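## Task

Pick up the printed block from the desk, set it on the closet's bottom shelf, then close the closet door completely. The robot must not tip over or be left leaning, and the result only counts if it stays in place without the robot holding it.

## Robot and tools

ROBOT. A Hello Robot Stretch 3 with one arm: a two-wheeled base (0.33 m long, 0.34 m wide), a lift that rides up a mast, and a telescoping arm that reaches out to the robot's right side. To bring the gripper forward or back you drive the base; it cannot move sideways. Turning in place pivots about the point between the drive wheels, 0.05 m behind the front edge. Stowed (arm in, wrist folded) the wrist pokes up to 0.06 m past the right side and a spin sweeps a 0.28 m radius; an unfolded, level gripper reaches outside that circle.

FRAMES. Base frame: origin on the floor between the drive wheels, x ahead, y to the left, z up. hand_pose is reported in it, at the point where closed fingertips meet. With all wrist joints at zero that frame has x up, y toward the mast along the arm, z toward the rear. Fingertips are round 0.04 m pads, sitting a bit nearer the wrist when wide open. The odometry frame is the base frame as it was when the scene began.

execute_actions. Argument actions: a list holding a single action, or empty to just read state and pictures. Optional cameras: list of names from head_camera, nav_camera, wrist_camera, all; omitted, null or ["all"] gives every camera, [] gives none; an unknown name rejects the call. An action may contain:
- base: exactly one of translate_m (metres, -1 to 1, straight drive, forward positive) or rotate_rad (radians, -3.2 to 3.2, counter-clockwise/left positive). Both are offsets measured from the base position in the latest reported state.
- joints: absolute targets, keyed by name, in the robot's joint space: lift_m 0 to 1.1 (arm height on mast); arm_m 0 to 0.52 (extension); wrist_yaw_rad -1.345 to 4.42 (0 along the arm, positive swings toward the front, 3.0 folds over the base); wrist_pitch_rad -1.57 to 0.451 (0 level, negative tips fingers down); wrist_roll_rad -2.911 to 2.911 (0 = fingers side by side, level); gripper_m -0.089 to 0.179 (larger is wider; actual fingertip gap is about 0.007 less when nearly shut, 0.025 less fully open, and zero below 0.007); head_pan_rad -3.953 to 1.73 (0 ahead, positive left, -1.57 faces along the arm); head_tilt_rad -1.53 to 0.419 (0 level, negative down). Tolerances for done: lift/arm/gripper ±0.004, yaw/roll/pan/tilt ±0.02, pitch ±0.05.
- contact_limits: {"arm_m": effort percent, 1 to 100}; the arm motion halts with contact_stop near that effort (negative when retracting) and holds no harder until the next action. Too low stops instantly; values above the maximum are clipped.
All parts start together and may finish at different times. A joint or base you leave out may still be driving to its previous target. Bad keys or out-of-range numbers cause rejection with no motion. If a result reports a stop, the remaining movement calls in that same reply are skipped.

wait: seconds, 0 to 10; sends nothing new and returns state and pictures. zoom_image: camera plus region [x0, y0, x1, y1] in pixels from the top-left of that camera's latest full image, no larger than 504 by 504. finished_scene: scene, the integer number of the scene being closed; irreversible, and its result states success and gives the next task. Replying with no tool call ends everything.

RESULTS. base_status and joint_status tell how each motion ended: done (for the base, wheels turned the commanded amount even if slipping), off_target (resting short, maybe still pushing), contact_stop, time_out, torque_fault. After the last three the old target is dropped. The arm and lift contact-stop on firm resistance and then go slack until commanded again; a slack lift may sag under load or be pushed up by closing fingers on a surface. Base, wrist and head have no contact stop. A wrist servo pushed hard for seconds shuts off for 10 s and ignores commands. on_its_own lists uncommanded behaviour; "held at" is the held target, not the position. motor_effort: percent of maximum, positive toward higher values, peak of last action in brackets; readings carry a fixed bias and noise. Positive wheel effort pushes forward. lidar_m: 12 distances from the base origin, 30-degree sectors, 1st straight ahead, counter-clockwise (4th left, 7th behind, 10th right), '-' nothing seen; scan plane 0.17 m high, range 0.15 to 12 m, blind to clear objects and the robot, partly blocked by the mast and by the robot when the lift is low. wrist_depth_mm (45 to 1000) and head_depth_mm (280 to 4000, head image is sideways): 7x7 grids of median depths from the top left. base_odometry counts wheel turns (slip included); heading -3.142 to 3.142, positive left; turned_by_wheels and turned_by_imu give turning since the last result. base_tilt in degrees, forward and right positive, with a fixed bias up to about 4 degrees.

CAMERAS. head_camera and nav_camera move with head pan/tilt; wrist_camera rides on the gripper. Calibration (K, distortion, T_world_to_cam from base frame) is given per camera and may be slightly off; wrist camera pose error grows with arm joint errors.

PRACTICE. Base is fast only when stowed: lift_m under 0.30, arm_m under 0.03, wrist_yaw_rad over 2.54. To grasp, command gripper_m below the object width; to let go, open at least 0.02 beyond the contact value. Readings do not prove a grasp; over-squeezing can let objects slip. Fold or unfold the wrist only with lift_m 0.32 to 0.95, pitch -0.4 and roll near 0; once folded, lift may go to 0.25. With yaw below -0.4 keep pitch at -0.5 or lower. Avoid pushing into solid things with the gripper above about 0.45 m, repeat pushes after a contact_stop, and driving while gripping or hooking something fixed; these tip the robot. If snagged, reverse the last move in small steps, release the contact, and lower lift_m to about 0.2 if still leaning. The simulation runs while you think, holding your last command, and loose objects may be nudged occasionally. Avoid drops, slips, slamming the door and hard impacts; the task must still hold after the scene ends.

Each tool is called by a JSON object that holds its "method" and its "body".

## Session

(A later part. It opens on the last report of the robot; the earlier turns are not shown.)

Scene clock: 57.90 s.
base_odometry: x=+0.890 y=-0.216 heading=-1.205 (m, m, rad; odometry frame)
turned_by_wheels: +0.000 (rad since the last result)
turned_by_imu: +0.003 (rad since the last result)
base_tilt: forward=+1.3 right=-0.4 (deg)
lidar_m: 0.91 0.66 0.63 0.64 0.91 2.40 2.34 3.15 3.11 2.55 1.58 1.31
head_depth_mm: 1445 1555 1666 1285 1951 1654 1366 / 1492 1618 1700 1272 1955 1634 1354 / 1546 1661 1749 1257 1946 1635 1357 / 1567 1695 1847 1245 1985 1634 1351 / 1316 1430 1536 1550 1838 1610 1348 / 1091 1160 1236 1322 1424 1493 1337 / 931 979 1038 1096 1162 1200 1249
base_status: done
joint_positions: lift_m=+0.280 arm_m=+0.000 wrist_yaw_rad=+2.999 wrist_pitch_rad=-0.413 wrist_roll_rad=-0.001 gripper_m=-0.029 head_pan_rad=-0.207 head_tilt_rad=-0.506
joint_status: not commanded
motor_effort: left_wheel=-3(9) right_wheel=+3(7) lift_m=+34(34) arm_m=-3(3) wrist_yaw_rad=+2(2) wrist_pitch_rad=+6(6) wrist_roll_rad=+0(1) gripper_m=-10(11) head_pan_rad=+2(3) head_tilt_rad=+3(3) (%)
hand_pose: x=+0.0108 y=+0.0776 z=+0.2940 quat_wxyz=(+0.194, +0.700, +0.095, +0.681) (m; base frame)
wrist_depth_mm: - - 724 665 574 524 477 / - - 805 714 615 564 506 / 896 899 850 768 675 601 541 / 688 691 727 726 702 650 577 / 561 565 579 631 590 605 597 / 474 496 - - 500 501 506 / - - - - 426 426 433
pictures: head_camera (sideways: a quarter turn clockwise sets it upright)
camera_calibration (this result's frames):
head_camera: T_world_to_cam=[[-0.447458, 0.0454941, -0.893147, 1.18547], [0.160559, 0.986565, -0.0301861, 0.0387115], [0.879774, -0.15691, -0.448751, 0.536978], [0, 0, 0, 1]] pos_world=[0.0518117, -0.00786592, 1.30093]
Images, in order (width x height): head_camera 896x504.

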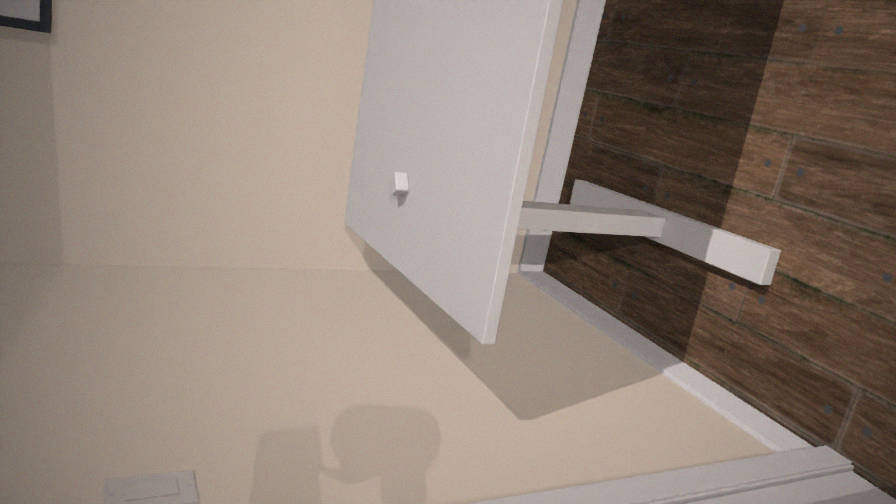

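{"method": "execute_actions", "body": {"actions": [{"base":{"translate_m":0.66}}], "cameras": []}}

{"method": "execute_actions", "body": {"actions": [{"base":{"rotate_rad":1.19},"joints":{"head_pan_rad":-1.6,"head_tilt_rad":-0.7,"lift_m":0.83}}], "cameras": ["head_camera","nav_camera"]}}

Scene clock: 61.97 s.
base_odometry: x=+1.126 y=-0.832 heading=-1.205 (m, m, rad; odometry frame)
turned_by_wheels: +0.000 (rad since the last result)
turned_by_imu: +0.002 (rad since the last result)
base_tilt: forward=+1.4 right=-0.3 (deg)
lidar_m: 0.47 0.31 0.31 0.32 0.43 1.21 2.99 3.57 3.42 1.41 1.25 0.70
head_depth_mm: 963 1038 1107 1197 931 734 605 / 993 1066 1154 1224 926 728 603 / 1010 1095 1195 1303 1007 729 601 / 812 891 990 1107 1255 1294 600 / 642 690 749 812 893 991 1097 / 530 565 602 644 694 749 820 / 454 478 503 533 567 602 646
base_status: done
joint_positions: lift_m=+0.280 arm_m=+0.000 wrist_yaw_rad=+2.999 wrist_pitch_rad=-0.413 wrist_roll_rad=-0.001 gripper_m=-0.029 head_pan_rad=-0.207 head_tilt_rad=-0.506
joint_status: not commanded
motor_effort: left_wheel=-3(8) right_wheel=+2(8) lift_m=+34(34) arm_m=-3(3) wrist_yaw_rad=+2(2) wrist_pitch_rad=+5(6) wrist_roll_rad=+1(1) gripper_m=-10(10) head_pan_rad=+2(2) head_tilt_rad=+3(3) (%)
hand_pose: x=+0.0108 y=+0.0776 z=+0.2940 quat_wxyz=(+0.194, +0.700, +0.095, +0.681) (m; base frame)
wrist_depth_mm: 501 - 371 334 300 270 243 / 566 518 405 363 323 290 255 / 687 576 446 398 352 313 278 / 675 636 496 439 382 333 306 / 562 562 544 468 419 360 337 / 472 494 - - 456 402 372 / - - - - 424 417 393
pictures: none
No camera images: the call's "cameras" was empty. Leave "cameras" out to get every camera's image.

Scene clock: 67.80 s.
base_odometry: x=+1.126 y=-0.832 heading=-0.015 (m, m, rad; odometry frame)
turned_by_wheels: +1.190 (rad since the last result)
turned_by_imu: +1.175 (rad since the last result)
base_tilt: forward=+1.4 right=-0.3 (deg)
lidar_m: 0.31 0.33 0.51 2.56 3.87 3.46 3.14 1.41 1.20 0.69 0.41 0.31
head_depth_mm: 981 1085 1174 927 747 627 - / 993 1111 1173 926 746 624 - / 1012 1126 1194 923 748 623 - / 1022 1135 1248 922 743 638 - / 1029 1134 1279 1409 809 635 - / 845 896 948 1014 1083 1165 1147 / 658 686 724 759 795 832 882
base_status: done
joint_positions: lift_m=+0.830 arm_m=+0.000 wrist_yaw_rad=+2.999 wrist_pitch_rad=-0.413 wrist_roll_rad=-0.001 gripper_m=-0.029 head_pan_rad=-1.593 head_tilt_rad=-0.692
joint_status: all done
motor_effort: left_wheel=-3(12) right_wheel=+2(8) lift_m=+45(47) arm_m=-3(3) wrist_yaw_rad=+1(1) wrist_pitch_rad=+6(6) wrist_roll_rad=+1(1) gripper_m=-10(10) head_pan_rad=-1(27) head_tilt_rad=-4(20) (%)
hand_pose: x=+0.0108 y=+0.0775 z=+0.8435 quat_wxyz=(+0.194, +0.700, +0.096, +0.680) (m; base frame)
wrist_depth_mm: - - - - - 544 361 / - - - - - 541 357 / - - - - - 530 354 / - - - - - 529 350 / - - - - - 515 347 / - - - - 868 515 344 / 944 949 - 942 864 506 342
pictures: head_camera (sideways: a quarter turn clockwise sets it upright), nav_camera (sideways: a quarter turn counterclockwise sets it upright)
camera_calibration (this result's frames):
head_camera: T_world_to_cam=[[-0.0340123, 0.605247, -0.795311, 1.05537], [0.999376, 0.0282198, -0.0212635, 0.0219723], [0.00957385, -0.795538, -0.605829, 0.746656], [0, 0, 0, 1]] pos_world=[0.00678857, -0.0453847, 1.29216]
nav_camera: T_world_to_cam=[[-0.0101818, -0.646105, 0.763181, -0.947684], [-0.999378, -0.0191977, -0.0295856, 0.0923835], [0.0337667, -0.763007, -0.645508, 0.792539], [0, 0, 0, 1]] pos_world=[0.0559154, -0.00581674, 1.23758]
Images, in order (width x height): head_camera 896x504, nav_camera 672x504.

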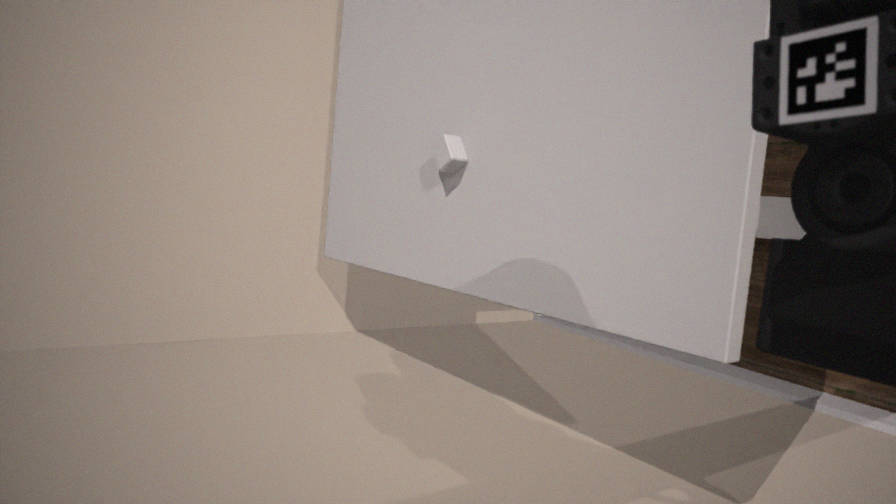

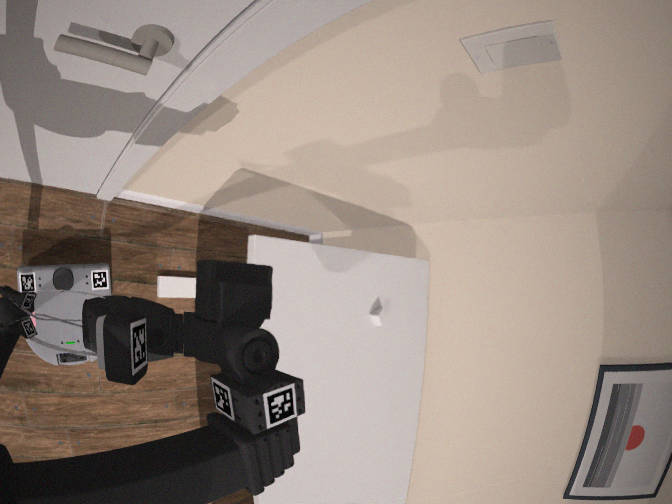

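{"method": "execute_actions", "body": {"actions": [{"base":{"translate_m":-0.205},"joints":{"wrist_yaw_rad":2.0,"head_pan_rad":-1.45}}], "cameras": []}}

{"method": "execute_actions", "body": {"actions": [{"joints":{"wrist_yaw_rad":0.55,"wrist_pitch_rad":-0.55,"arm_m":0.43,"gripper_m":0.12,"lift_m":0.85}}], "cameras": ["head_camera","wrist_camera"]}}

Scene clock: 71.20 s.
base_odometry: x=+0.921 y=-0.829 heading=-0.015 (m, m, rad; odometry frame)
turned_by_wheels: +0.000 (rad since the last result)
turned_by_imu: -0.001 (rad since the last result)
base_tilt: forward=+1.3 right=-0.5 (deg)
lidar_m: 0.51 0.55 0.84 2.96 3.17 3.25 3.09 1.22 1.18 0.70 0.67 0.50
head_depth_mm: 954 1052 1138 928 748 627 - / 979 1075 1170 926 748 639 - / 998 1117 1189 922 747 637 - / 1031 1139 1224 908 745 621 1186 / 1054 1179 1302 919 742 637 1197 / 989 1061 1146 1193 738 645 1204 / 826 877 938 999 1011 663 1169
base_status: done
joint_positions: lift_m=+0.830 arm_m=+0.000 wrist_yaw_rad=+2.002 wrist_pitch_rad=-0.413 wrist_roll_rad=-0.001 gripper_m=-0.029 head_pan_rad=-1.457 head_tilt_rad=-0.692
joint_status: all done
motor_effort: left_wheel=-3(8) right_wheel=+2(3) lift_m=+45(45) arm_m=-3(3) wrist_yaw_rad=-3(4) wrist_pitch_rad=+6(6) wrist_roll_rad=+1(1) gripper_m=-11(10) head_pan_rad=+3(11) head_tilt_rad=-4(4) (%)
hand_pose: x=+0.1831 y=-0.0512 z=+0.8435 quat_wxyz=(+0.496, +0.661, -0.251, +0.505) (m; base frame)
wrist_depth_mm: - 699 557 457 372 330 294 / - 853 612 493 412 351 312 / - - 701 540 444 372 339 / - - 790 598 485 401 364 / - - 904 631 527 435 387 / - - - - 557 481 415 / 938 928 961 884 616 535 442
pictures: none
No camera images: the call's "cameras" was empty. Leave "cameras" out to get every camera's image.

Scene clock: 75.57 s.
base_odometry: x=+0.921 y=-0.829 heading=-0.015 (m, m, rad; odometry frame)
turned_by_wheels: +0.000 (rad since the last result)
turned_by_imu: +0.000 (rad since the last result)
base_tilt: forward=+1.3 right=-0.3 (deg)
lidar_m: 0.51 0.55 0.84 2.95 3.16 3.28 3.10 1.22 1.18 0.70 0.67 0.51
head_depth_mm: 951 1052 - 927 745 628 1154 / 976 1078 - 895 744 624 1169 / 1005 1113 1198 892 743 623 1184 / 1030 1137 1219 889 745 625 1204 / 1058 1180 1315 916 739 637 1205 / 991 1066 1150 1191 734 647 1204 / 828 877 937 1005 1013 661 1162
base_status: not commanded
joint_positions: lift_m=+0.850 arm_m=+0.430 wrist_yaw_rad=+0.551 wrist_pitch_rad=-0.560 wrist_roll_rad=-0.001 gripper_m=+0.120 head_pan_rad=-1.457 head_tilt_rad=-0.692
joint_status: all done
motor_effort: left_wheel=-3(3) right_wheel=+2(2) lift_m=+44(44) arm_m=+4(6) wrist_yaw_rad=-1(4) wrist_pitch_rad=+5(6) wrist_roll_rad=+1(1) gripper_m=+1(88) head_pan_rad=+3(3) head_tilt_rad=-5(4) (%)
hand_pose: x=+0.0854 y=-0.7489 z=+0.8320 quat_wxyz=(+0.708, +0.373, -0.600, -0.003) (m; base frame)
wrist_depth_mm: 300 352 432 558 508 422 363 / 323 375 470 616 545 454 386 / 336 404 510 609 450 471 412 / 358 438 534 364 366 370 401 / 387 459 304 308 310 313 316 / 400 266 264 265 268 274 273 / 235 230 233 224 236 232 240
pictures: head_camera (sideways: a quarter turn clockwise sets it upright), wrist_camera
camera_calibration (this result's frames):
head_camera: T_world_to_cam=[[-0.115732, 0.595052, -0.795311, 1.05587], [0.986329, 0.163413, -0.0212635, 0.0220518], [0.117311, -0.786899, -0.605829, 0.745999], [0, 0, 0, 1]] pos_world=[0.0129336, -0.0448726, 1.29216]
wrist_camera: T_world_to_cam=[[-0.837661, -0.545424, 0.0289189, -0.358217], [-0.387565, 0.556246, -0.735108, 1.0902], [0.38486, -0.626979, -0.677333, 0.227574], [0, 0, 0, 1]] pos_world=[0.0348768, -0.659117, 0.96592]
Images, in order (width x height): head_camera 896x504, wrist_camera 644x364.

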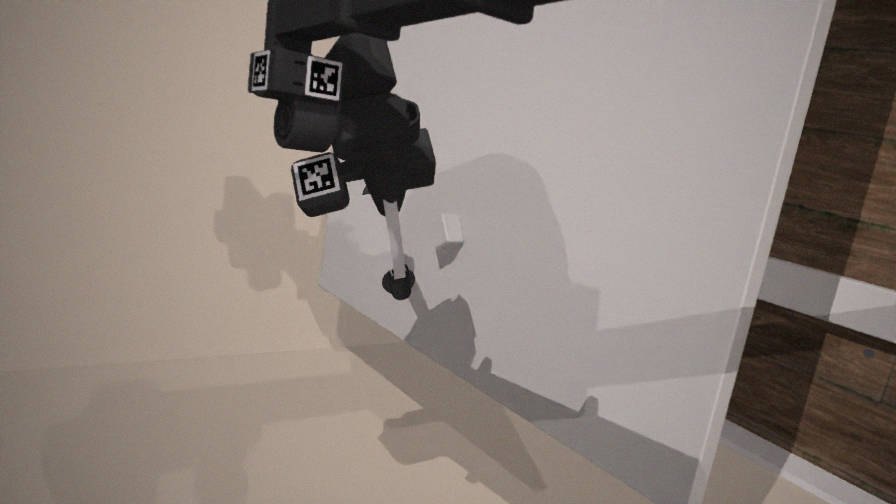

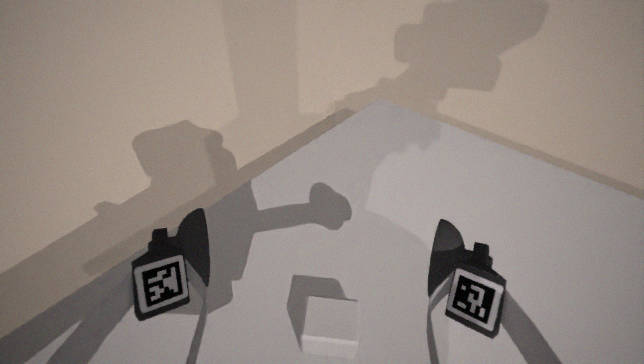

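{"method": "execute_actions", "body": {"actions": [{"joints":{"lift_m":0.764,"arm_m":0.437}}], "cameras": ["wrist_camera","head_camera"]}}

Scene clock: 77.23 s.
base_odometry: x=+0.921 y=-0.829 heading=-0.015 (m, m, rad; odometry frame)
turned_by_wheels: +0.000 (rad since the last result)
turned_by_imu: +0.000 (rad since the last result)
base_tilt: forward=+1.3 right=-0.3 (deg)
lidar_m: 0.51 0.55 0.84 2.96 3.18 3.28 3.08 1.22 1.18 0.70 0.67 0.50
head_depth_mm: 950 1052 1150 - 745 624 1152 / 974 1076 1179 856 743 624 1171 / 999 1105 1191 853 745 624 1188 / 1032 1141 1217 908 744 624 1209 / 1055 1178 1325 915 740 636 1200 / 989 1070 1151 1193 735 648 1211 / 825 882 936 1001 1013 664 1164
base_status: not commanded
joint_positions: lift_m=+0.764 arm_m=+0.437 wrist_yaw_rad=+0.551 wrist_pitch_rad=-0.560 wrist_roll_rad=-0.001 gripper_m=+0.120 head_pan_rad=-1.457 head_tilt_rad=-0.692
joint_status: all done
motor_effort: left_wheel=-3(3) right_wheel=+2(2) lift_m=+34(41) arm_m=+4(5) wrist_yaw_rad=-1(1) wrist_pitch_rad=+5(5) wrist_roll_rad=+1(1) gripper_m=+0(0) head_pan_rad=+3(4) head_tilt_rad=-5(5) (%)
hand_pose: x=+0.0854 y=-0.7558 z=+0.7463 quat_wxyz=(+0.708, +0.373, -0.600, -0.004) (m; base frame)
wrist_depth_mm: 300 347 430 545 501 416 357 / 320 375 467 399 379 416 379 / 335 405 287 288 294 298 303 / 351 231 234 238 240 242 246 / 195 201 198 188 203 204 206 / 169 174 172 151 175 180 178 / 153 151 152 153 154 152 157
pictures: head_camera (sideways: a quarter turn clockwise sets it upright), wrist_camera
camera_calibration (this result's frames):
head_camera: T_world_to_cam=[[-0.115732, 0.595052, -0.795311, 1.05587], [0.986329, 0.163413, -0.0212635, 0.0220518], [0.117311, -0.786899, -0.605829, 0.745999], [0, 0, 0, 1]] pos_world=[0.0129336, -0.0448726, 1.29216]
wrist_camera: T_world_to_cam=[[-0.837656, -0.545432, 0.02891, -0.359557], [-0.387691, 0.556451, -0.734886, 1.03106], [0.384744, -0.626791, -0.677574, 0.165497], [0, 0, 0, 1]] pos_world=[0.0348729, -0.666116, 0.880243]
Images, in order (width x height): head_camera 896x504, wrist_camera 644x364.

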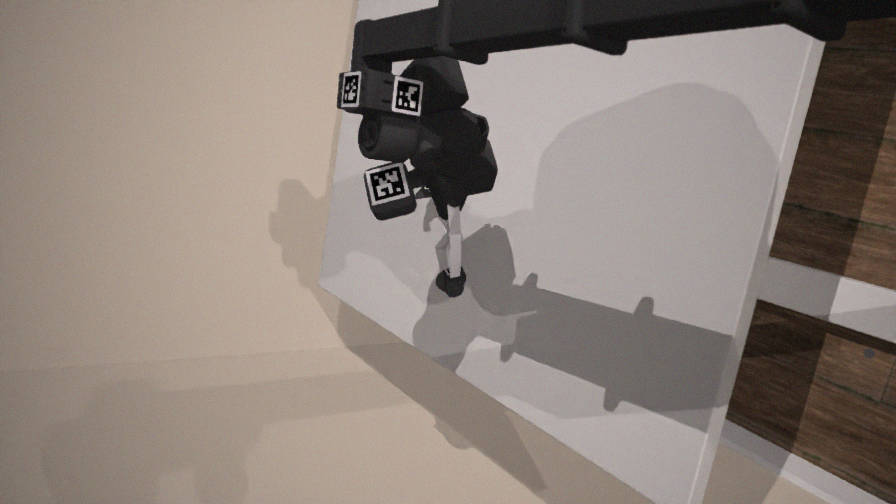

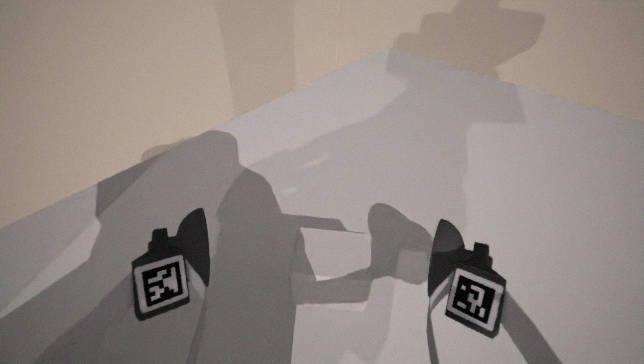

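{"method": "execute_actions", "body": {"actions": [{"base":{"translate_m":-0.012},"joints":{"lift_m":0.759,"arm_m":0.43,"gripper_m":0.08}}], "cameras": []}}

{"method": "execute_actions", "body": {"actions": [{"joints":{"gripper_m":0.0}}], "cameras": ["wrist_camera"]}}

{"method": "execute_actions", "body": {"actions": [{"joints":{"lift_m":0.79,"wrist_pitch_rad":-0.4}}], "cameras": ["wrist_camera"]}}

Scene clock: 78.27 s.
base_odometry: x=+0.909 y=-0.829 heading=-0.015 (m, m, rad; odometry frame)
turned_by_wheels: +0.000 (rad since the last result)
turned_by_imu: +0.000 (rad since the last result)
base_tilt: forward=+1.3 right=-0.2 (deg)
lidar_m: 0.52 0.57 0.86 2.95 3.17 3.24 3.07 1.21 1.18 0.70 0.68 0.51
head_depth_mm: 948 1051 1139 - 745 619 1146 / 972 1079 1184 - 746 626 1171 / 1002 1109 1189 - 744 623 1196 / 1028 1144 1213 889 743 621 1202 / 1058 1185 1302 915 742 635 1181 / 1019 1089 1183 1188 736 648 1204 / 847 902 961 1025 989 662 1181
base_status: done
joint_positions: lift_m=+0.759 arm_m=+0.430 wrist_yaw_rad=+0.550 wrist_pitch_rad=-0.559 wrist_roll_rad=-0.001 gripper_m=+0.080 head_pan_rad=-1.457 head_tilt_rad=-0.692
joint_status: all done
motor_effort: left_wheel=-4(9) right_wheel=+3(4) lift_m=+34(34) arm_m=-3(5) wrist_yaw_rad=-1(1) wrist_pitch_rad=+4(5) wrist_roll_rad=+1(1) gripper_m=-2(86) head_pan_rad=+2(4) head_tilt_rad=-4(4) (%)
hand_pose: x=+0.0854 y=-0.7495 z=+0.7415 quat_wxyz=(+0.708, +0.373, -0.600, -0.003) (m; base frame)
wrist_depth_mm: 314 362 446 565 496 422 362 / 329 387 471 366 370 375 380 / 344 399 277 281 286 291 294 / 346 225 228 231 234 236 240 / 190 191 198 160 203 199 201 / 165 168 165 164 170 172 173 / 146 147 148 149 150 152 153
pictures: none
No camera images: the call's "cameras" was empty. Leave "cameras" out to get every camera's image.

Scene clock: 79.57 s.
base_odometry: x=+0.909 y=-0.829 heading=-0.015 (m, m, rad; odometry frame)
turned_by_wheels: +0.000 (rad since the last result)
turned_by_imu: +0.000 (rad since the last result)
base_tilt: forward=+1.3 right=-0.4 (deg)
lidar_m: 0.52 0.56 0.86 2.95 3.17 3.26 3.08 1.22 1.17 0.70 0.68 0.52
head_depth_mm: 949 1046 1143 - 749 619 1147 / 979 1077 1188 - 746 625 1161 / 1000 1113 1194 - 747 623 1185 / 1027 1141 1215 891 739 621 1197 / 1054 1176 1310 915 740 635 1187 / 1017 1085 1173 1187 739 648 1206 / 845 904 957 1026 996 663 1185
base_status: not commanded
joint_positions: lift_m=+0.759 arm_m=+0.430 wrist_yaw_rad=+0.548 wrist_pitch_rad=-0.556 wrist_roll_rad=-0.001 gripper_m=+0.001 head_pan_rad=-1.457 head_tilt_rad=-0.692
joint_status: all done
motor_effort: left_wheel=-4(4) right_wheel=+4(4) lift_m=+34(34) arm_m=-3(3) wrist_yaw_rad=+2(3) wrist_pitch_rad=+3(4) wrist_roll_rad=+1(1) gripper_m=-14(94) head_pan_rad=+2(3) head_tilt_rad=-5(4) (%)
hand_pose: x=+0.0852 y=-0.7502 z=+0.7421 quat_wxyz=(+0.708, +0.371, -0.601, -0.003) (m; base frame)
wrist_depth_mm: 311 361 444 563 493 418 361 / 329 385 473 369 373 400 378 / 350 400 280 284 288 292 299 / 346 226 229 232 234 237 240 / 190 191 199 160 198 199 202 / 165 167 168 162 176 172 174 / 146 147 148 150 150 152 153
pictures: wrist_camera
camera_calibration (this result's frames):
wrist_camera: T_world_to_cam=[[-0.839165, -0.543102, 0.0290184, -0.354651], [-0.384671, 0.554958, -0.737598, 1.02541], [0.384487, -0.630129, -0.674617, 0.161617], [0, 0, 0, 1]] pos_world=[0.0346951, -0.65983, 0.875659]
Images, in order (width x height): wrist_camera 644x364.

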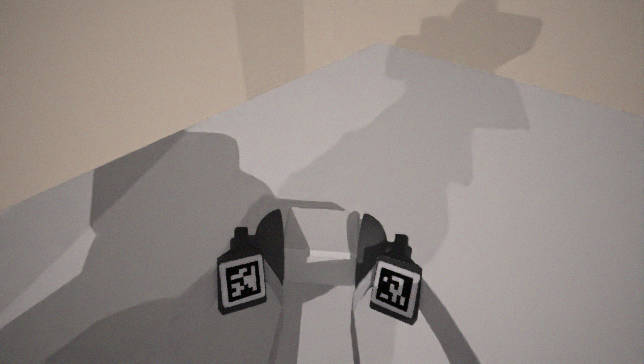

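Scene clock: 80.63 s.
base_odometry: x=+0.909 y=-0.829 heading=-0.015 (m, m, rad; odometry frame)
turned_by_wheels: +0.000 (rad since the last result)
turned_by_imu: +0.000 (rad since the last result)
base_tilt: forward=+1.3 right=-0.4 (deg)
lidar_m: 0.52 0.57 0.86 2.95 3.18 3.26 3.09 1.21 1.17 0.70 0.68 0.52
head_depth_mm: 944 1045 1149 - 749 625 1148 / 973 1076 1174 863 746 624 1174 / 997 1107 1203 862 747 624 1182 / 1028 1142 1220 886 740 623 1198 / 1059 1183 1299 911 739 634 1184 / 1013 1087 1174 1193 738 646 1206 / 847 902 964 1022 995 664 1179
base_status: not commanded
joint_positions: lift_m=+0.790 arm_m=+0.430 wrist_yaw_rad=+0.548 wrist_pitch_rad=-0.423 wrist_roll_rad=-0.001 gripper_m=+0.001 head_pan_rad=-1.457 head_tilt_rad=-0.692
joint_status: all done
motor_effort: left_wheel=-4(4) right_wheel=+3(4) lift_m=+45(48) arm_m=-3(3) wrist_yaw_rad=+2(2) wrist_pitch_rad=+11(11) wrist_roll_rad=+1(1) gripper_m=-13(14) head_pan_rad=+2(3) head_tilt_rad=-4(3) (%)
hand_pose: x=+0.0951 y=-0.7663 z=+0.8014 quat_wxyz=(+0.706, +0.330, -0.625, +0.044) (m; base frame)
wrist_depth_mm: 304 352 433 545 489 409 354 / 318 373 464 587 523 433 373 / 333 395 504 625 501 462 393 / 351 423 498 350 356 362 390 / 372 417 288 160 288 290 295 / 239 232 234 223 250 242 245 / 198 201 203 204 206 208 210
pictures: wrist_camera
camera_calibration (this result's frames):
wrist_camera: T_world_to_cam=[[-0.841238, -0.5397, 0.0322758, -0.356645], [-0.330398, 0.465908, -0.820833, 1.07522], [0.427966, -0.70118, -0.570255, 0.0454394], [0, 0, 0, 1]] pos_world=[0.0357793, -0.661572, 0.919997]
Images, in order (width x height): wrist_camera 644x364.

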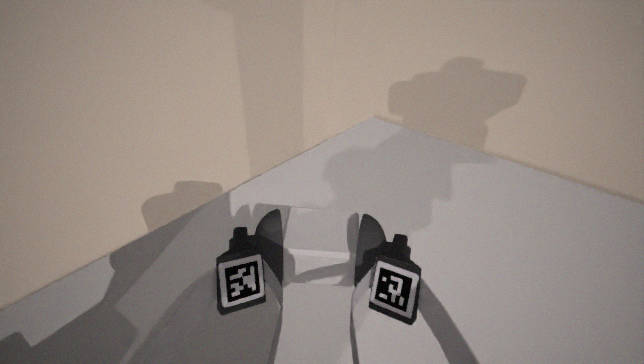

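{"method": "execute_actions", "body": {"actions": [{"joints":{"arm_m":0,"wrist_yaw_rad":2.0}}], "cameras": []}}

{"method": "execute_actions", "body": {"actions": [{"base":{"rotate_rad":1.865},"joints":{"wrist_yaw_rad":3,"lift_m":0.29,"head_pan_rad":0}}], "cameras": []}}

{"method": "execute_actions", "body": {"actions": [{"base":{"translate_m":1.0}}], "cameras": []}}

{"method": "execute_actions", "body": {"actions": [{"base":{"translate_m":1.0}}], "cameras": []}}

{"method": "execute_actions", "body": {"actions": [{"base":{"translate_m":0.655}}], "cameras": []}}

{"method": "execute_actions", "body": {"actions": [{"base":{"rotate_rad":1.145},"joints":{"lift_m":0.52,"head_pan_rad":-1.57,"head_tilt_rad":-0.95}}]}}

Scene clock: 85.30 s.
base_odometry: x=+0.909 y=-0.829 heading=-0.015 (m, m, rad; odometry frame)
turned_by_wheels: +0.000 (rad since the last result)
turned_by_imu: +0.000 (rad since the last result)
base_tilt: forward=+1.3 right=-0.4 (deg)
lidar_m: 0.52 0.57 0.86 2.96 3.18 3.25 3.08 1.22 1.18 0.70 0.68 0.52
head_depth_mm: 949 1048 1145 928 746 624 558 / 974 1073 1169 925 748 625 - / 1001 1111 1181 920 745 623 - / 1028 1142 1221 925 742 622 1205 / 1052 1180 1304 917 744 633 1188 / 1016 1089 1179 1193 737 649 1210 / 851 899 961 1025 995 663 1183
base_status: not commanded
joint_positions: lift_m=+0.790 arm_m=+0.000 wrist_yaw_rad=+1.999 wrist_pitch_rad=-0.423 wrist_roll_rad=-0.001 gripper_m=+0.001 head_pan_rad=-1.457 head_tilt_rad=-0.692
joint_status: all done
motor_effort: left_wheel=-3(3) right_wheel=+3(3) lift_m=+45(45) arm_m=-3(4) wrist_yaw_rad=+2(4) wrist_pitch_rad=+11(11) wrist_roll_rad=+1(1) gripper_m=-14(14) head_pan_rad=+2(3) head_tilt_rad=-4(5) (%)
hand_pose: x=+0.1823 y=-0.0525 z=+0.8014 quat_wxyz=(+0.499, +0.661, -0.249, +0.502) (m; base frame)
wrist_depth_mm: - 734 566 464 397 346 302 / - 866 629 507 422 362 323 / - - 707 563 460 382 347 / - - 818 618 495 413 376 / - - - 160 532 450 398 / - - - 747 554 493 430 / 883 897 893 881 689 548 459
pictures: none
No camera images: the call's "cameras" was empty. Leave "cameras" out to get every camera's image.

Scene clock: 90.67 s.
base_odometry: x=+0.909 y=-0.829 heading=+1.850 (m, m, rad; odometry frame)
turned_by_wheels: +1.865 (rad since the last result)
turned_by_imu: +1.843 (rad since the last result)
base_tilt: forward=+1.4 right=-0.4 (deg)
lidar_m: 2.94 3.44 3.21 1.21 1.24 1.17 0.70 0.58 0.51 0.53 0.68 1.56
head_depth_mm: 3045 3313 2825 2119 1708 1411 1215 / 2552 2913 2797 2090 1696 1414 1214 / 3332 3464 2778 2096 1692 1401 1210 / 2832 3207 2726 2071 1686 1407 1221 / 2933 3345 2743 2078 1673 1401 1205 / 3078 3407 2735 2065 1669 1396 1208 / 3976 - 2736 2080 1662 1387 1201
base_status: done
joint_positions: lift_m=+0.290 arm_m=+0.000 wrist_yaw_rad=+2.998 wrist_pitch_rad=-0.422 wrist_roll_rad=-0.001 gripper_m=+0.001 head_pan_rad=-0.007 head_tilt_rad=-0.692
joint_status: all done
motor_effort: left_wheel=-3(8) right_wheel=+2(4) lift_m=+34(41) arm_m=-3(3) wrist_yaw_rad=+3(5) wrist_pitch_rad=+10(10) wrist_roll_rad=+1(1) gripper_m=-14(13) head_pan_rad=+2(26) head_tilt_rad=-4(4) (%)
hand_pose: x=+0.0109 y=+0.0764 z=+0.3019 quat_wxyz=(+0.198, +0.700, +0.098, +0.679) (m; base frame)
wrist_depth_mm: - - - - - - - / - - - - - - - / 896 918 948 967 - - - / 690 704 722 738 749 756 763 / 569 566 - 160 601 612 612 / 481 493 - 161 520 505 517 / 425 - - - 431 438 440
pictures: none
No camera images: the call's "cameras" was empty. Leave "cameras" out to get every camera's image.

Scene clock: 95.77 s.
base_odometry: x=+0.634 y=+0.132 heading=+1.849 (m, m, rad; odometry frame)
turned_by_wheels: +0.000 (rad since the last result)
turned_by_imu: +0.003 (rad since the last result)
base_tilt: forward=+1.4 right=-0.5 (deg)
lidar_m: 1.98 2.58 2.80 2.85 1.72 1.71 1.51 1.01 0.94 0.98 1.25 1.98
head_depth_mm: 1651 1855 2417 2116 1700 1418 1221 / 2322 2139 2137 2094 1693 1419 1219 / 2440 2656 2775 2088 1681 1412 1215 / 1893 2125 2392 2093 1687 1416 1209 / 1980 2239 2456 2076 1665 1412 1214 / 2112 2341 2555 2066 1669 1403 1204 / 2207 2515 2619 2076 1686 1398 1209
base_status: done
joint_positions: lift_m=+0.290 arm_m=+0.000 wrist_yaw_rad=+2.998 wrist_pitch_rad=-0.422 wrist_roll_rad=-0.001 gripper_m=+0.001 head_pan_rad=-0.007 head_tilt_rad=-0.692
joint_status: not commanded
motor_effort: left_wheel=-4(9) right_wheel=+2(8) lift_m=+34(34) arm_m=-3(3) wrist_yaw_rad=+2(3) wrist_pitch_rad=+10(10) wrist_roll_rad=+1(1) gripper_m=-14(14) head_pan_rad=+3(2) head_tilt_rad=-4(4) (%)
hand_pose: x=+0.0107 y=+0.0764 z=+0.3019 quat_wxyz=(+0.198, +0.700, +0.099, +0.680) (m; base frame)
wrist_depth_mm: - - - - - - - / - - - - - - - / 902 929 948 958 - - - / 695 699 728 738 752 766 769 / 573 578 - 160 604 615 613 / 481 499 - 162 519 509 515 / 423 - - - 431 434 441
pictures: none
No camera images: the call's "cameras" was empty. Leave "cameras" out to get every camera's image.

Scene clock: 100.87 s.
base_odometry: x=+0.359 y=+1.094 heading=+1.849 (m, m, rad; odometry frame)
turned_by_wheels: +0.000 (rad since the last result)
turned_by_imu: +0.003 (rad since the last result)
base_tilt: forward=+1.4 right=-0.3 (deg)
lidar_m: 1.17 1.39 2.38 2.42 3.12 2.53 2.13 1.48 1.38 1.41 1.80 1.03
head_depth_mm: 1464 1625 1732 1540 1345 1422 1213 / 1506 1679 1798 2023 1684 1412 1221 / 1571 1734 1810 2079 1700 1413 1217 / 998 1116 1254 1475 1625 1406 1219 / 1045 1177 1328 1537 1672 1408 1211 / 1104 1231 1419 1663 1678 1411 1210 / 1162 1318 1566 1852 1678 1401 1201
base_status: done
joint_positions: lift_m=+0.290 arm_m=+0.000 wrist_yaw_rad=+2.998 wrist_pitch_rad=-0.422 wrist_roll_rad=-0.001 gripper_m=+0.001 head_pan_rad=-0.007 head_tilt_rad=-0.692
joint_status: not commanded
motor_effort: left_wheel=-3(10) right_wheel=+2(7) lift_m=+34(34) arm_m=-3(3) wrist_yaw_rad=+2(2) wrist_pitch_rad=+10(10) wrist_roll_rad=+1(1) gripper_m=-14(13) head_pan_rad=+4(3) head_tilt_rad=-4(3) (%)
hand_pose: x=+0.0107 y=+0.0764 z=+0.3019 quat_wxyz=(+0.198, +0.700, +0.099, +0.680) (m; base frame)
wrist_depth_mm: - - - - - - - / - - - - - - - / 928 927 945 947 - - - / 693 704 720 741 758 757 765 / 569 571 - 160 596 614 613 / 479 497 - 161 522 505 515 / 430 - - - 429 437 439
pictures: none
No camera images: the call's "cameras" was empty. Leave "cameras" out to get every camera's image.

Scene clock: 104.87 s.
base_odometry: x=+0.179 y=+1.724 heading=+1.849 (m, m, rad; odometry frame)
turned_by_wheels: +0.000 (rad since the last result)
turned_by_imu: +0.002 (rad since the last result)
base_tilt: forward=+1.5 right=-0.3 (deg)
lidar_m: 0.51 0.61 2.11 2.14 2.76 3.11 2.56 1.77 1.66 1.69 0.48 0.56
head_depth_mm: 979 864 1159 979 1166 1389 1220 / 1031 864 1199 1014 1189 1419 1214 / 1022 799 1180 1289 1262 1415 1219 / 411 458 520 597 697 866 1146 / 433 485 549 633 754 925 1145 / 455 512 585 682 822 1037 1188 / 480 543 629 742 907 1172 1199
base_status: done
joint_positions: lift_m=+0.290 arm_m=+0.000 wrist_yaw_rad=+2.998 wrist_pitch_rad=-0.422 wrist_roll_rad=-0.001 gripper_m=+0.001 head_pan_rad=-0.007 head_tilt_rad=-0.692
joint_status: not commanded
motor_effort: left_wheel=-3(8) right_wheel=+2(7) lift_m=+34(34) arm_m=-3(3) wrist_yaw_rad=+1(2) wrist_pitch_rad=+10(10) wrist_roll_rad=+1(1) gripper_m=-13(14) head_pan_rad=+3(2) head_tilt_rad=-4(3) (%)
hand_pose: x=+0.0107 y=+0.0764 z=+0.3019 quat_wxyz=(+0.197, +0.700, +0.099, +0.680) (m; base frame)
wrist_depth_mm: - - - - - - - / - - - - - - 834 / 886 902 948 966 - - 842 / 691 715 730 729 741 758 735 / 568 573 - 159 603 606 618 / 481 494 - 161 519 506 513 / 426 - - - 432 437 436
pictures: none
No camera images: the call's "cameras" was empty. Leave "cameras" out to get every camera's image.

Scene clock: 107.80 s.
base_odometry: x=+0.179 y=+1.724 heading=+2.994 (m, m, rad; odometry frame)
turned_by_wheels: +1.145 (rad since the last result)
turned_by_imu: +1.131 (rad since the last result)
base_tilt: forward=+1.4 right=-0.4 (deg)
lidar_m: 2.11 2.20 3.04 3.10 2.31 1.71 1.66 1.66 0.48 1.18 0.51 0.67
head_depth_mm: 1038 983 912 693 820 1193 1122 / 1068 1012 1229 1316 1044 1210 - / 1072 1015 1263 1549 1415 1251 - / 1082 1010 1252 1545 1401 1274 - / 1090 1007 1257 1555 1401 1253 1130 / 1099 1012 1258 1152 995 1228 1118 / 1094 924 590 717 960 1219 1123
base_status: done
joint_positions: lift_m=+0.520 arm_m=+0.000 wrist_yaw_rad=+2.998 wrist_pitch_rad=-0.422 wrist_roll_rad=-0.001 gripper_m=+0.001 head_pan_rad=-1.563 head_tilt_rad=-0.938
joint_status: all done
motor_effort: left_wheel=-3(9) right_wheel=+2(8) lift_m=+45(47) arm_m=-3(3) wrist_yaw_rad=+2(2) wrist_pitch_rad=+10(11) wrist_roll_rad=+1(0) gripper_m=-13(14) head_pan_rad=-2(26) head_tilt_rad=-6(23) (%)
hand_pose: x=+0.0107 y=+0.0764 z=+0.5316 quat_wxyz=(+0.197, +0.700, +0.098, +0.680) (m; base frame)
wrist_depth_mm: - - - - - - - / - - - - - - - / - - - - - - - / - - - - - - - / 850 875 - 160 915 948 937 / 735 750 - 709 785 778 782 / 629 645 643 656 652 670 669
pictures: head_camera (sideways: a quarter turn clockwise sets it upright), nav_camera (sideways: a quarter turn counterclockwise sets it upright), wrist_camera
camera_calibration (this result's frames):
head_camera: T_world_to_cam=[[-0.0535276, 0.779964, -0.623531, 0.83162], [0.998051, 0.0618457, -0.00831691, 0.00512052], [0.0320759, -0.622761, -0.781754, 0.975331], [0, 0, 0, 1]] pos_world=[0.0081195, -0.0415518, 1.28105]
nav_camera: T_world_to_cam=[[0.0105071, -0.81301, 0.582154, -0.711917], [-0.998419, -0.0406766, -0.0387869, 0.104346], [0.0552142, -0.580827, -0.812153, 1.00913], [0, 0, 0, 1]] pos_world=[0.0559428, 0.011576, 1.23806]
wrist_camera: T_world_to_cam=[[0.992185, -0.120523, 0.0323087, -0.0158119], [-0.0423299, -0.568686, -0.821465, 0.509611], [0.117379, 0.813677, -0.569343, 0.405666], [0, 0, 0, 1]] pos_world=[-0.0103563, -0.0421777, 0.650102]
Images, in order (width x height): head_camera 896x504, nav_camera 672x504, wrist_camera 644x364.

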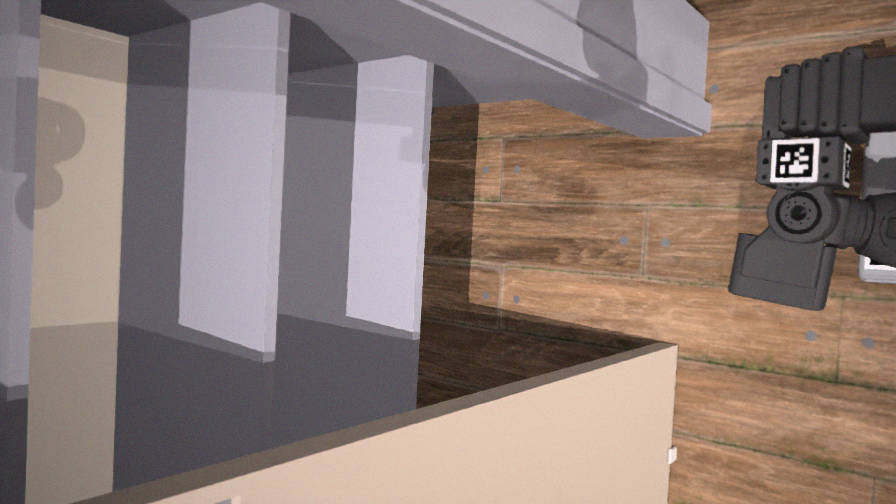

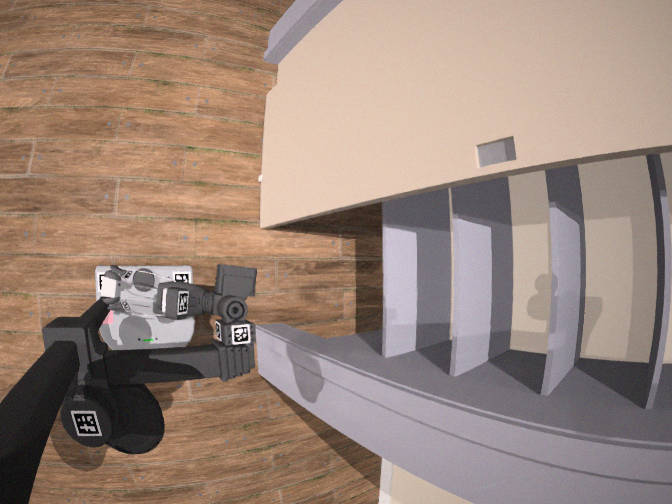

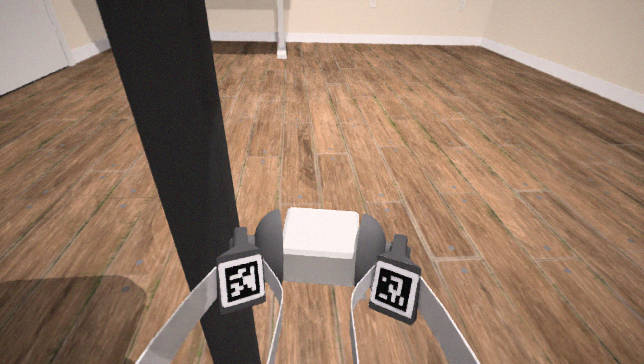

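{"method": "execute_actions", "body": {"actions": [{"base":{"translate_m":0.07},"joints":{"wrist_yaw_rad":0,"arm_m":0.03}}], "cameras": []}}

{"method": "execute_actions", "body": {"actions": [{"joints":{"wrist_pitch_rad":-0.53,"arm_m":0.51}}], "cameras": ["head_camera","wrist_camera"]}}

Scene clock: 110.67 s.
base_odometry: x=+0.110 y=+1.734 heading=+2.994 (m, m, rad; odometry frame)
turned_by_wheels: +0.000 (rad since the last result)
turned_by_imu: +0.000 (rad since the last result)
base_tilt: forward=+1.4 right=-0.3 (deg)
lidar_m: 2.03 2.12 2.94 3.57 2.37 1.79 1.73 0.63 0.51 0.49 0.49 0.67
head_depth_mm: 1059 1015 1205 1176 917 1194 1125 / 1068 1011 1235 1526 1410 1241 - / 1077 1012 1259 1558 1415 1280 - / 1094 1009 1257 1552 1401 1255 1127 / 1091 1009 1255 1169 1094 1221 1128 / 665 510 576 714 948 1228 1125 / 408 483 576 721 965 1224 1115
base_status: done
joint_positions: lift_m=+0.520 arm_m=+0.030 wrist_yaw_rad=+0.003 wrist_pitch_rad=-0.422 wrist_roll_rad=-0.001 gripper_m=+0.001 head_pan_rad=-1.563 head_tilt_rad=-0.938
joint_status: all done
motor_effort: left_wheel=-4(4) right_wheel=+2(6) lift_m=+45(45) arm_m=+3(5) wrist_yaw_rad=-4(7) wrist_pitch_rad=+9(10) wrist_roll_rad=+1(1) gripper_m=-14(13) head_pan_rad=-1(4) head_tilt_rad=-5(6) (%)
hand_pose: x=-0.0209 y=-0.3987 z=+0.5316 quat_wxyz=(+0.692, +0.149, -0.691, -0.147) (m; base frame)
wrist_depth_mm: 176 790 806 793 782 631 411 / 191 671 820 826 823 617 402 / 210 231 592 600 577 557 398 / 236 244 - - - 604 284 / 269 269 918 160 908 586 281 / 314 304 706 713 785 578 277 / 370 357 630 657 660 408 276
pictures: none
No camera images: the call's "cameras" was empty. Leave "cameras" out to get every camera's image.

Scene clock: 115.37 s.
base_odometry: x=+0.110 y=+1.734 heading=+2.994 (m, m, rad; odometry frame)
turned_by_wheels: +0.000 (rad since the last result)
turned_by_imu: +0.000 (rad since the last result)
base_tilt: forward=+1.3 right=-0.3 (deg)
lidar_m: 2.03 2.12 2.93 3.57 2.38 1.78 1.73 0.63 0.51 0.49 0.49 0.67
head_depth_mm: 1064 1011 1207 1177 924 1197 1135 / 1067 1010 1226 1349 1425 - - / 1073 1012 1323 1587 1416 1254 1142 / 1086 1007 1252 1551 1405 1251 1135 / 1092 1013 1255 1173 1094 1233 1118 / 665 510 578 711 945 1231 1128 / 409 483 573 718 964 1225 1118
base_status: not commanded
joint_positions: lift_m=+0.520 arm_m=+0.510 wrist_yaw_rad=+0.001 wrist_pitch_rad=-0.542 wrist_roll_rad=-0.001 gripper_m=+0.001 head_pan_rad=-1.563 head_tilt_rad=-0.938
joint_status: all done
motor_effort: left_wheel=-4(4) right_wheel=+2(1) lift_m=+45(45) arm_m=+4(5) wrist_yaw_rad=-2(3) wrist_pitch_rad=+5(11) wrist_roll_rad=+1(1) gripper_m=-14(14) head_pan_rad=-2(2) head_tilt_rad=-5(5) (%)
hand_pose: x=-0.0213 y=-0.8618 z=+0.5057 quat_wxyz=(+0.682, +0.190, -0.681, -0.189) (m; base frame)
wrist_depth_mm: 410 404 397 390 383 374 366 / 454 447 443 429 426 414 397 / 407 414 424 425 432 444 408 / 336 339 343 345 350 357 358 / 283 286 296 160 297 300 304 / 245 248 248 239 263 257 261 / 217 218 220 222 223 226 229
pictures: head_camera (sideways: a quarter turn clockwise sets it upright), wrist_camera
camera_calibration (this result's frames):
head_camera: T_world_to_cam=[[-0.0534131, 0.779972, -0.623531, 0.831618], [0.99806, 0.0616993, -0.00831685, 0.00512039], [0.0319845, -0.622765, -0.781755, 0.975332], [0, 0, 0, 1]] pos_world=[0.00811341, -0.0415521, 1.28105]
wrist_camera: T_world_to_cam=[[-0.999198, -0.027187, 0.029403, -0.0567862], [-0.0400374, 0.663154, -0.747411, 0.977635], [0.000821185, -0.747989, -0.66371, -0.142533], [0, 0, 0, 1]] pos_world=[-0.0174817, -0.756479, 0.637764]
Images, in order (width x height): head_camera 896x504, wrist_camera 644x364.

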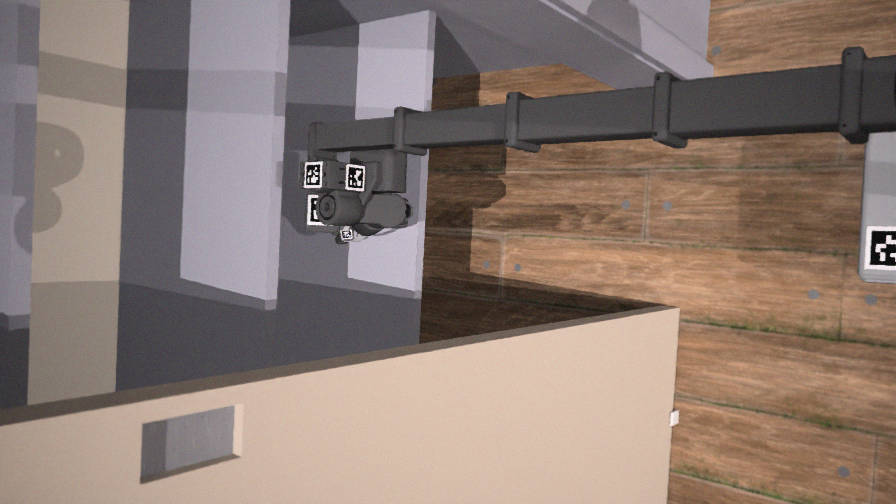

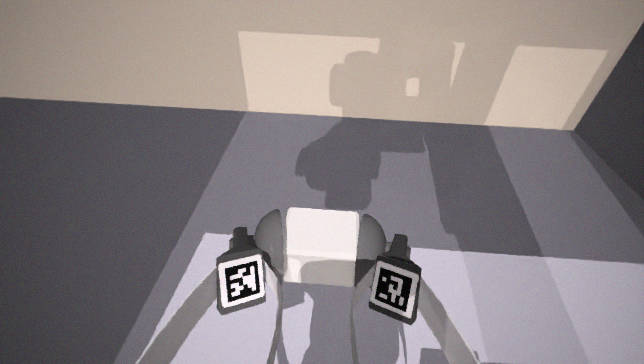

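{"method": "execute_actions", "body": {"actions": [{"joints":{"lift_m":0.447}}], "cameras": []}}

{"method": "execute_actions", "body": {"actions": [{"joints":{"gripper_m":0.09}}], "cameras": ["wrist_camera"]}}

{"method": "execute_actions", "body": {"actions": [{"joints":{"arm_m":0.3,"lift_m":0.52}}], "cameras": []}}

{"method": "execute_actions", "body": {"actions": [{"base":{"rotate_rad":-0.012},"joints":{"arm_m":0.0,"lift_m":0.9,"gripper_m":-0.03}}], "cameras": ["nav_camera"]}}

{"method": "execute_actions", "body": {"actions": [{"base":{"translate_m":0.175},"joints":{"wrist_pitch_rad":0,"head_tilt_rad":-0.6}}], "cameras": ["wrist_camera"]}}

Scene clock: 117.13 s.
base_odometry: x=+0.110 y=+1.734 heading=+2.994 (m, m, rad; odometry frame)
turned_by_wheels: +0.000 (rad since the last result)
turned_by_imu: +0.000 (rad since the last result)
base_tilt: forward=+1.3 right=-0.3 (deg)
lidar_m: 2.04 2.12 2.94 3.57 2.37 1.79 1.73 0.63 0.51 0.48 0.49 0.67
head_depth_mm: 1064 1014 1194 1174 917 1197 1128 / 1075 1011 1230 1521 1412 1209 - / 1075 1006 1287 1557 1401 1252 1131 / 1078 1014 1247 1543 1403 1255 1138 / 1092 1010 1258 1177 1091 1232 1118 / 663 510 575 711 947 1222 1119 / 409 483 573 720 965 1233 1122
base_status: not commanded
joint_positions: lift_m=+0.447 arm_m=+0.510 wrist_yaw_rad=+0.001 wrist_pitch_rad=-0.542 wrist_roll_rad=-0.001 gripper_m=+0.001 head_pan_rad=-1.563 head_tilt_rad=-0.938
joint_status: all done
motor_effort: left_wheel=-3(3) right_wheel=+2(3) lift_m=+34(40) arm_m=+4(4) wrist_yaw_rad=-2(1) wrist_pitch_rad=+6(6) wrist_roll_rad=+1(1) gripper_m=-13(13) head_pan_rad=-2(2) head_tilt_rad=-5(5) (%)
hand_pose: x=-0.0213 y=-0.8618 z=+0.4331 quat_wxyz=(+0.682, +0.190, -0.681, -0.189) (m; base frame)
wrist_depth_mm: 411 406 398 390 382 377 368 / 362 369 373 384 391 396 384 / 282 283 288 296 299 305 309 / 229 233 236 239 242 246 250 / 195 197 204 159 204 205 208 / 169 170 172 165 181 177 178 / 150 150 152 153 154 155 157
pictures: none
No camera images: the call's "cameras" was empty. Leave "cameras" out to get every camera's image.

Scene clock: 118.53 s.
base_odometry: x=+0.110 y=+1.734 heading=+2.994 (m, m, rad; odometry frame)
turned_by_wheels: +0.000 (rad since the last result)
turned_by_imu: +0.000 (rad since the last result)
base_tilt: forward=+1.4 right=-0.5 (deg)
lidar_m: 2.03 2.12 2.93 3.57 2.37 1.79 1.72 0.63 0.51 0.49 0.49 0.67
head_depth_mm: 1064 1015 1202 1180 921 1197 1117 / 1072 1010 1233 1521 1416 1213 - / 1075 1017 1286 1566 1417 1257 1137 / 1084 1013 1262 1552 1404 1257 1142 / 1089 1012 1255 1175 1100 1232 1118 / 663 510 576 716 948 1229 1123 / 409 483 575 721 963 1229 1121
base_status: not commanded
joint_positions: lift_m=+0.447 arm_m=+0.510 wrist_yaw_rad=+0.001 wrist_pitch_rad=-0.542 wrist_roll_rad=-0.001 gripper_m=+0.090 head_pan_rad=-1.563 head_tilt_rad=-0.938
joint_status: all done
motor_effort: left_wheel=-4(4) right_wheel=+2(2) lift_m=+34(34) arm_m=+4(4) wrist_yaw_rad=-1(2) wrist_pitch_rad=+6(6) wrist_roll_rad=+1(1) gripper_m=+0(86) head_pan_rad=-2(3) head_tilt_rad=-5(6) (%)
hand_pose: x=-0.0213 y=-0.8618 z=+0.4331 quat_wxyz=(+0.682, +0.190, -0.681, -0.189) (m; base frame)
wrist_depth_mm: 412 405 398 390 383 378 369 / 359 369 375 385 390 398 380 / 282 286 290 295 300 306 310 / 230 232 235 240 243 246 249 / 195 197 205 170 209 206 207 / 169 172 170 164 172 178 179 / 150 150 151 153 154 156 157
pictures: wrist_camera
camera_calibration (this result's frames):
wrist_camera: T_world_to_cam=[[-0.999198, -0.0271925, 0.0293971, -0.0546513], [-0.0400369, 0.663318, -0.747266, 0.923382], [0.0008204, -0.747843, -0.663875, -0.19054], [0, 0, 0, 1]] pos_world=[-0.0174818, -0.756476, 0.565124]
Images, in order (width x height): wrist_camera 644x364.

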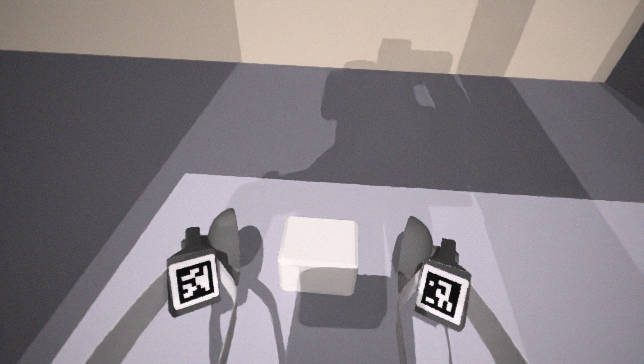

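Scene clock: 121.33 s.
base_odometry: x=+0.110 y=+1.734 heading=+2.994 (m, m, rad; odometry frame)
turned_by_wheels: +0.000 (rad since the last result)
turned_by_imu: +0.000 (rad since the last result)
base_tilt: forward=+1.3 right=-0.4 (deg)
lidar_m: 2.04 2.12 2.95 3.57 2.37 1.79 1.73 0.63 0.51 0.49 0.49 0.67
head_depth_mm: 1065 1016 1203 1178 918 1188 1135 / 1069 1013 1236 1172 1414 - - / 1074 1006 1261 1176 1388 1249 1144 / 1084 1010 1262 1517 1411 1248 1143 / 1086 1008 1261 1178 1092 1228 1127 / 665 509 578 712 949 1234 1126 / 409 482 573 720 963 1226 1128
base_status: not commanded
joint_positions: lift_m=+0.520 arm_m=+0.300 wrist_yaw_rad=+0.001 wrist_pitch_rad=-0.542 wrist_roll_rad=-0.001 gripper_m=+0.090 head_pan_rad=-1.563 head_tilt_rad=-0.938
joint_status: all done
motor_effort: left_wheel=-3(3) right_wheel=+2(2) lift_m=+45(47) arm_m=-3(4) wrist_yaw_rad=-2(2) wrist_pitch_rad=+5(6) wrist_roll_rad=+1(0) gripper_m=+1(0) head_pan_rad=-2(2) head_tilt_rad=-5(5) (%)
hand_pose: x=-0.0213 y=-0.6523 z=+0.5057 quat_wxyz=(+0.682, +0.190, -0.681, -0.189) (m; base frame)
wrist_depth_mm: 611 599 586 578 566 554 415 / 526 536 550 551 567 550 409 / 409 416 422 432 434 446 400 / 347 344 346 347 353 359 360 / 782 779 793 777 763 515 324 / 657 679 674 689 681 543 384 / 587 595 603 608 610 537 380
pictures: none
No camera images: the call's "cameras" was empty. Leave "cameras" out to get every camera's image.

Scene clock: 125.63 s.
base_odometry: x=+0.110 y=+1.734 heading=+2.982 (m, m, rad; odometry frame)
turned_by_wheels: -0.012 (rad since the last result)
turned_by_imu: -0.012 (rad since the last result)
base_tilt: forward=+1.3 right=-0.4 (deg)
lidar_m: 2.04 2.12 2.90 3.12 2.40 1.79 1.73 0.64 0.51 0.50 0.48 0.66
head_depth_mm: 1064 1012 1178 1154 - - 1111 / 1070 1013 1233 1174 - - 1126 / 1074 1010 1255 - - - 1135 / 1078 1010 1261 1541 1404 1255 1141 / 1094 1014 1252 1510 1093 1231 1121 / 676 509 585 709 944 1223 1116 / 407 487 573 716 955 1228 1119
base_status: done
joint_positions: lift_m=+0.900 arm_m=+0.000 wrist_yaw_rad=+0.001 wrist_pitch_rad=-0.542 wrist_roll_rad=-0.001 gripper_m=-0.029 head_pan_rad=-1.563 head_tilt_rad=-0.938
joint_status: all done
motor_effort: left_wheel=-2(2) right_wheel=+0(3) lift_m=+45(47) arm_m=-3(5) wrist_yaw_rad=-1(1) wrist_pitch_rad=+5(5) wrist_roll_rad=+1(1) gripper_m=-10(92) head_pan_rad=-2(2) head_tilt_rad=-6(6) (%)
hand_pose: x=-0.0213 y=-0.3523 z=+0.8857 quat_wxyz=(+0.682, +0.190, -0.681, -0.189) (m; base frame)
wrist_depth_mm: 206 233 850 839 832 605 398 / 231 239 708 741 756 602 282 / 261 264 - 632 639 585 278 / 302 299 895 902 902 580 276 / 356 347 800 812 816 413 281 / 435 423 440 - - 401 320 / 558 539 753 952 925 431 411
pictures: nav_camera (sideways: a quarter turn counterclockwise sets it upright)
camera_calibration (this result's frames):
nav_camera: T_world_to_cam=[[0.0103876, -0.813013, 0.582154, -0.711915], [-0.998425, -0.0405298, -0.0387869, 0.104346], [0.0551288, -0.580834, -0.812153, 1.00913], [0, 0, 0, 1]] pos_world=[0.0559445, 0.0115688, 1.23806]
Images, in order (width x height): nav_camera 672x504.

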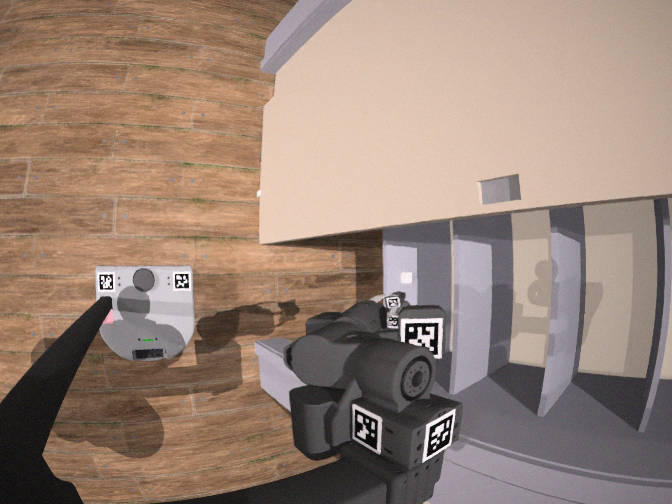

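Scene clock: 128.33 s.
base_odometry: x=-0.063 y=+1.762 heading=+2.982 (m, m, rad; odometry frame)
turned_by_wheels: +0.000 (rad since the last result)
turned_by_imu: +0.001 (rad since the last result)
base_tilt: forward=+1.4 right=-0.4 (deg)
lidar_m: 1.86 1.93 2.65 3.13 2.66 1.97 1.90 0.62 0.62 0.47 0.48 0.67
head_depth_mm: 979 1050 883 1077 1234 1323 - / 970 1057 1202 1064 1234 1439 - / 365 400 446 517 1263 - - / 366 402 447 504 571 653 826 / 367 405 449 505 577 675 808 / 369 407 452 508 582 678 815 / 371 409 454 512 587 684 824
base_status: done
joint_positions: lift_m=+0.900 arm_m=+0.000 wrist_yaw_rad=+0.001 wrist_pitch_rad=-0.025 wrist_roll_rad=-0.001 gripper_m=-0.029 head_pan_rad=-1.563 head_tilt_rad=-0.606
joint_status: all done
motor_effort: left_wheel=-2(4) right_wheel=+1(4) lift_m=+45(45) arm_m=-3(3) wrist_yaw_rad=-1(2) wrist_pitch_rad=+11(13) wrist_roll_rad=+1(1) gripper_m=-10(10) head_pan_rad=-2(2) head_tilt_rad=+2(25) (%)
hand_pose: x=-0.0211 y=-0.4008 z=+1.0081 quat_wxyz=(+0.708, +0.009, -0.706, -0.009) (m; base frame)
wrist_depth_mm: 209 207 205 203 715 703 577 / 215 214 211 209 875 837 598 / 223 221 219 217 874 831 593 / 229 229 227 231 916 765 552 / 239 237 233 230 920 855 576 / 247 244 242 - 697 698 574 / 257 254 251 250 892 738 572
pictures: wrist_camera
camera_calibration (this result's frames):
wrist_camera: T_world_to_cam=[[-0.999213, -0.009643, 0.0384857, -0.060993], [-0.0396484, 0.206927, -0.977553, 1.09654], [0.00146281, -0.978309, -0.207146, -0.0167842], [0, 0, 0, 1]] pos_world=[-0.0174443, -0.243912, 1.0708]
Images, in order (width x height): wrist_camera 644x364.

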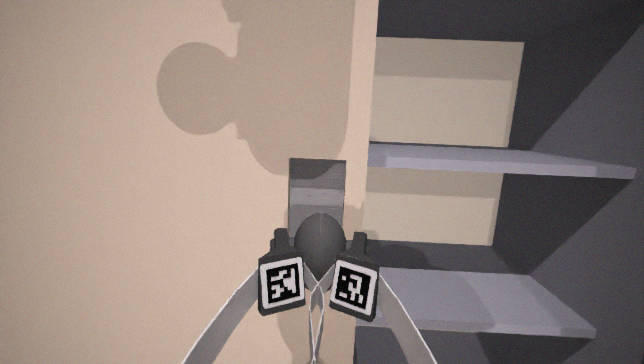

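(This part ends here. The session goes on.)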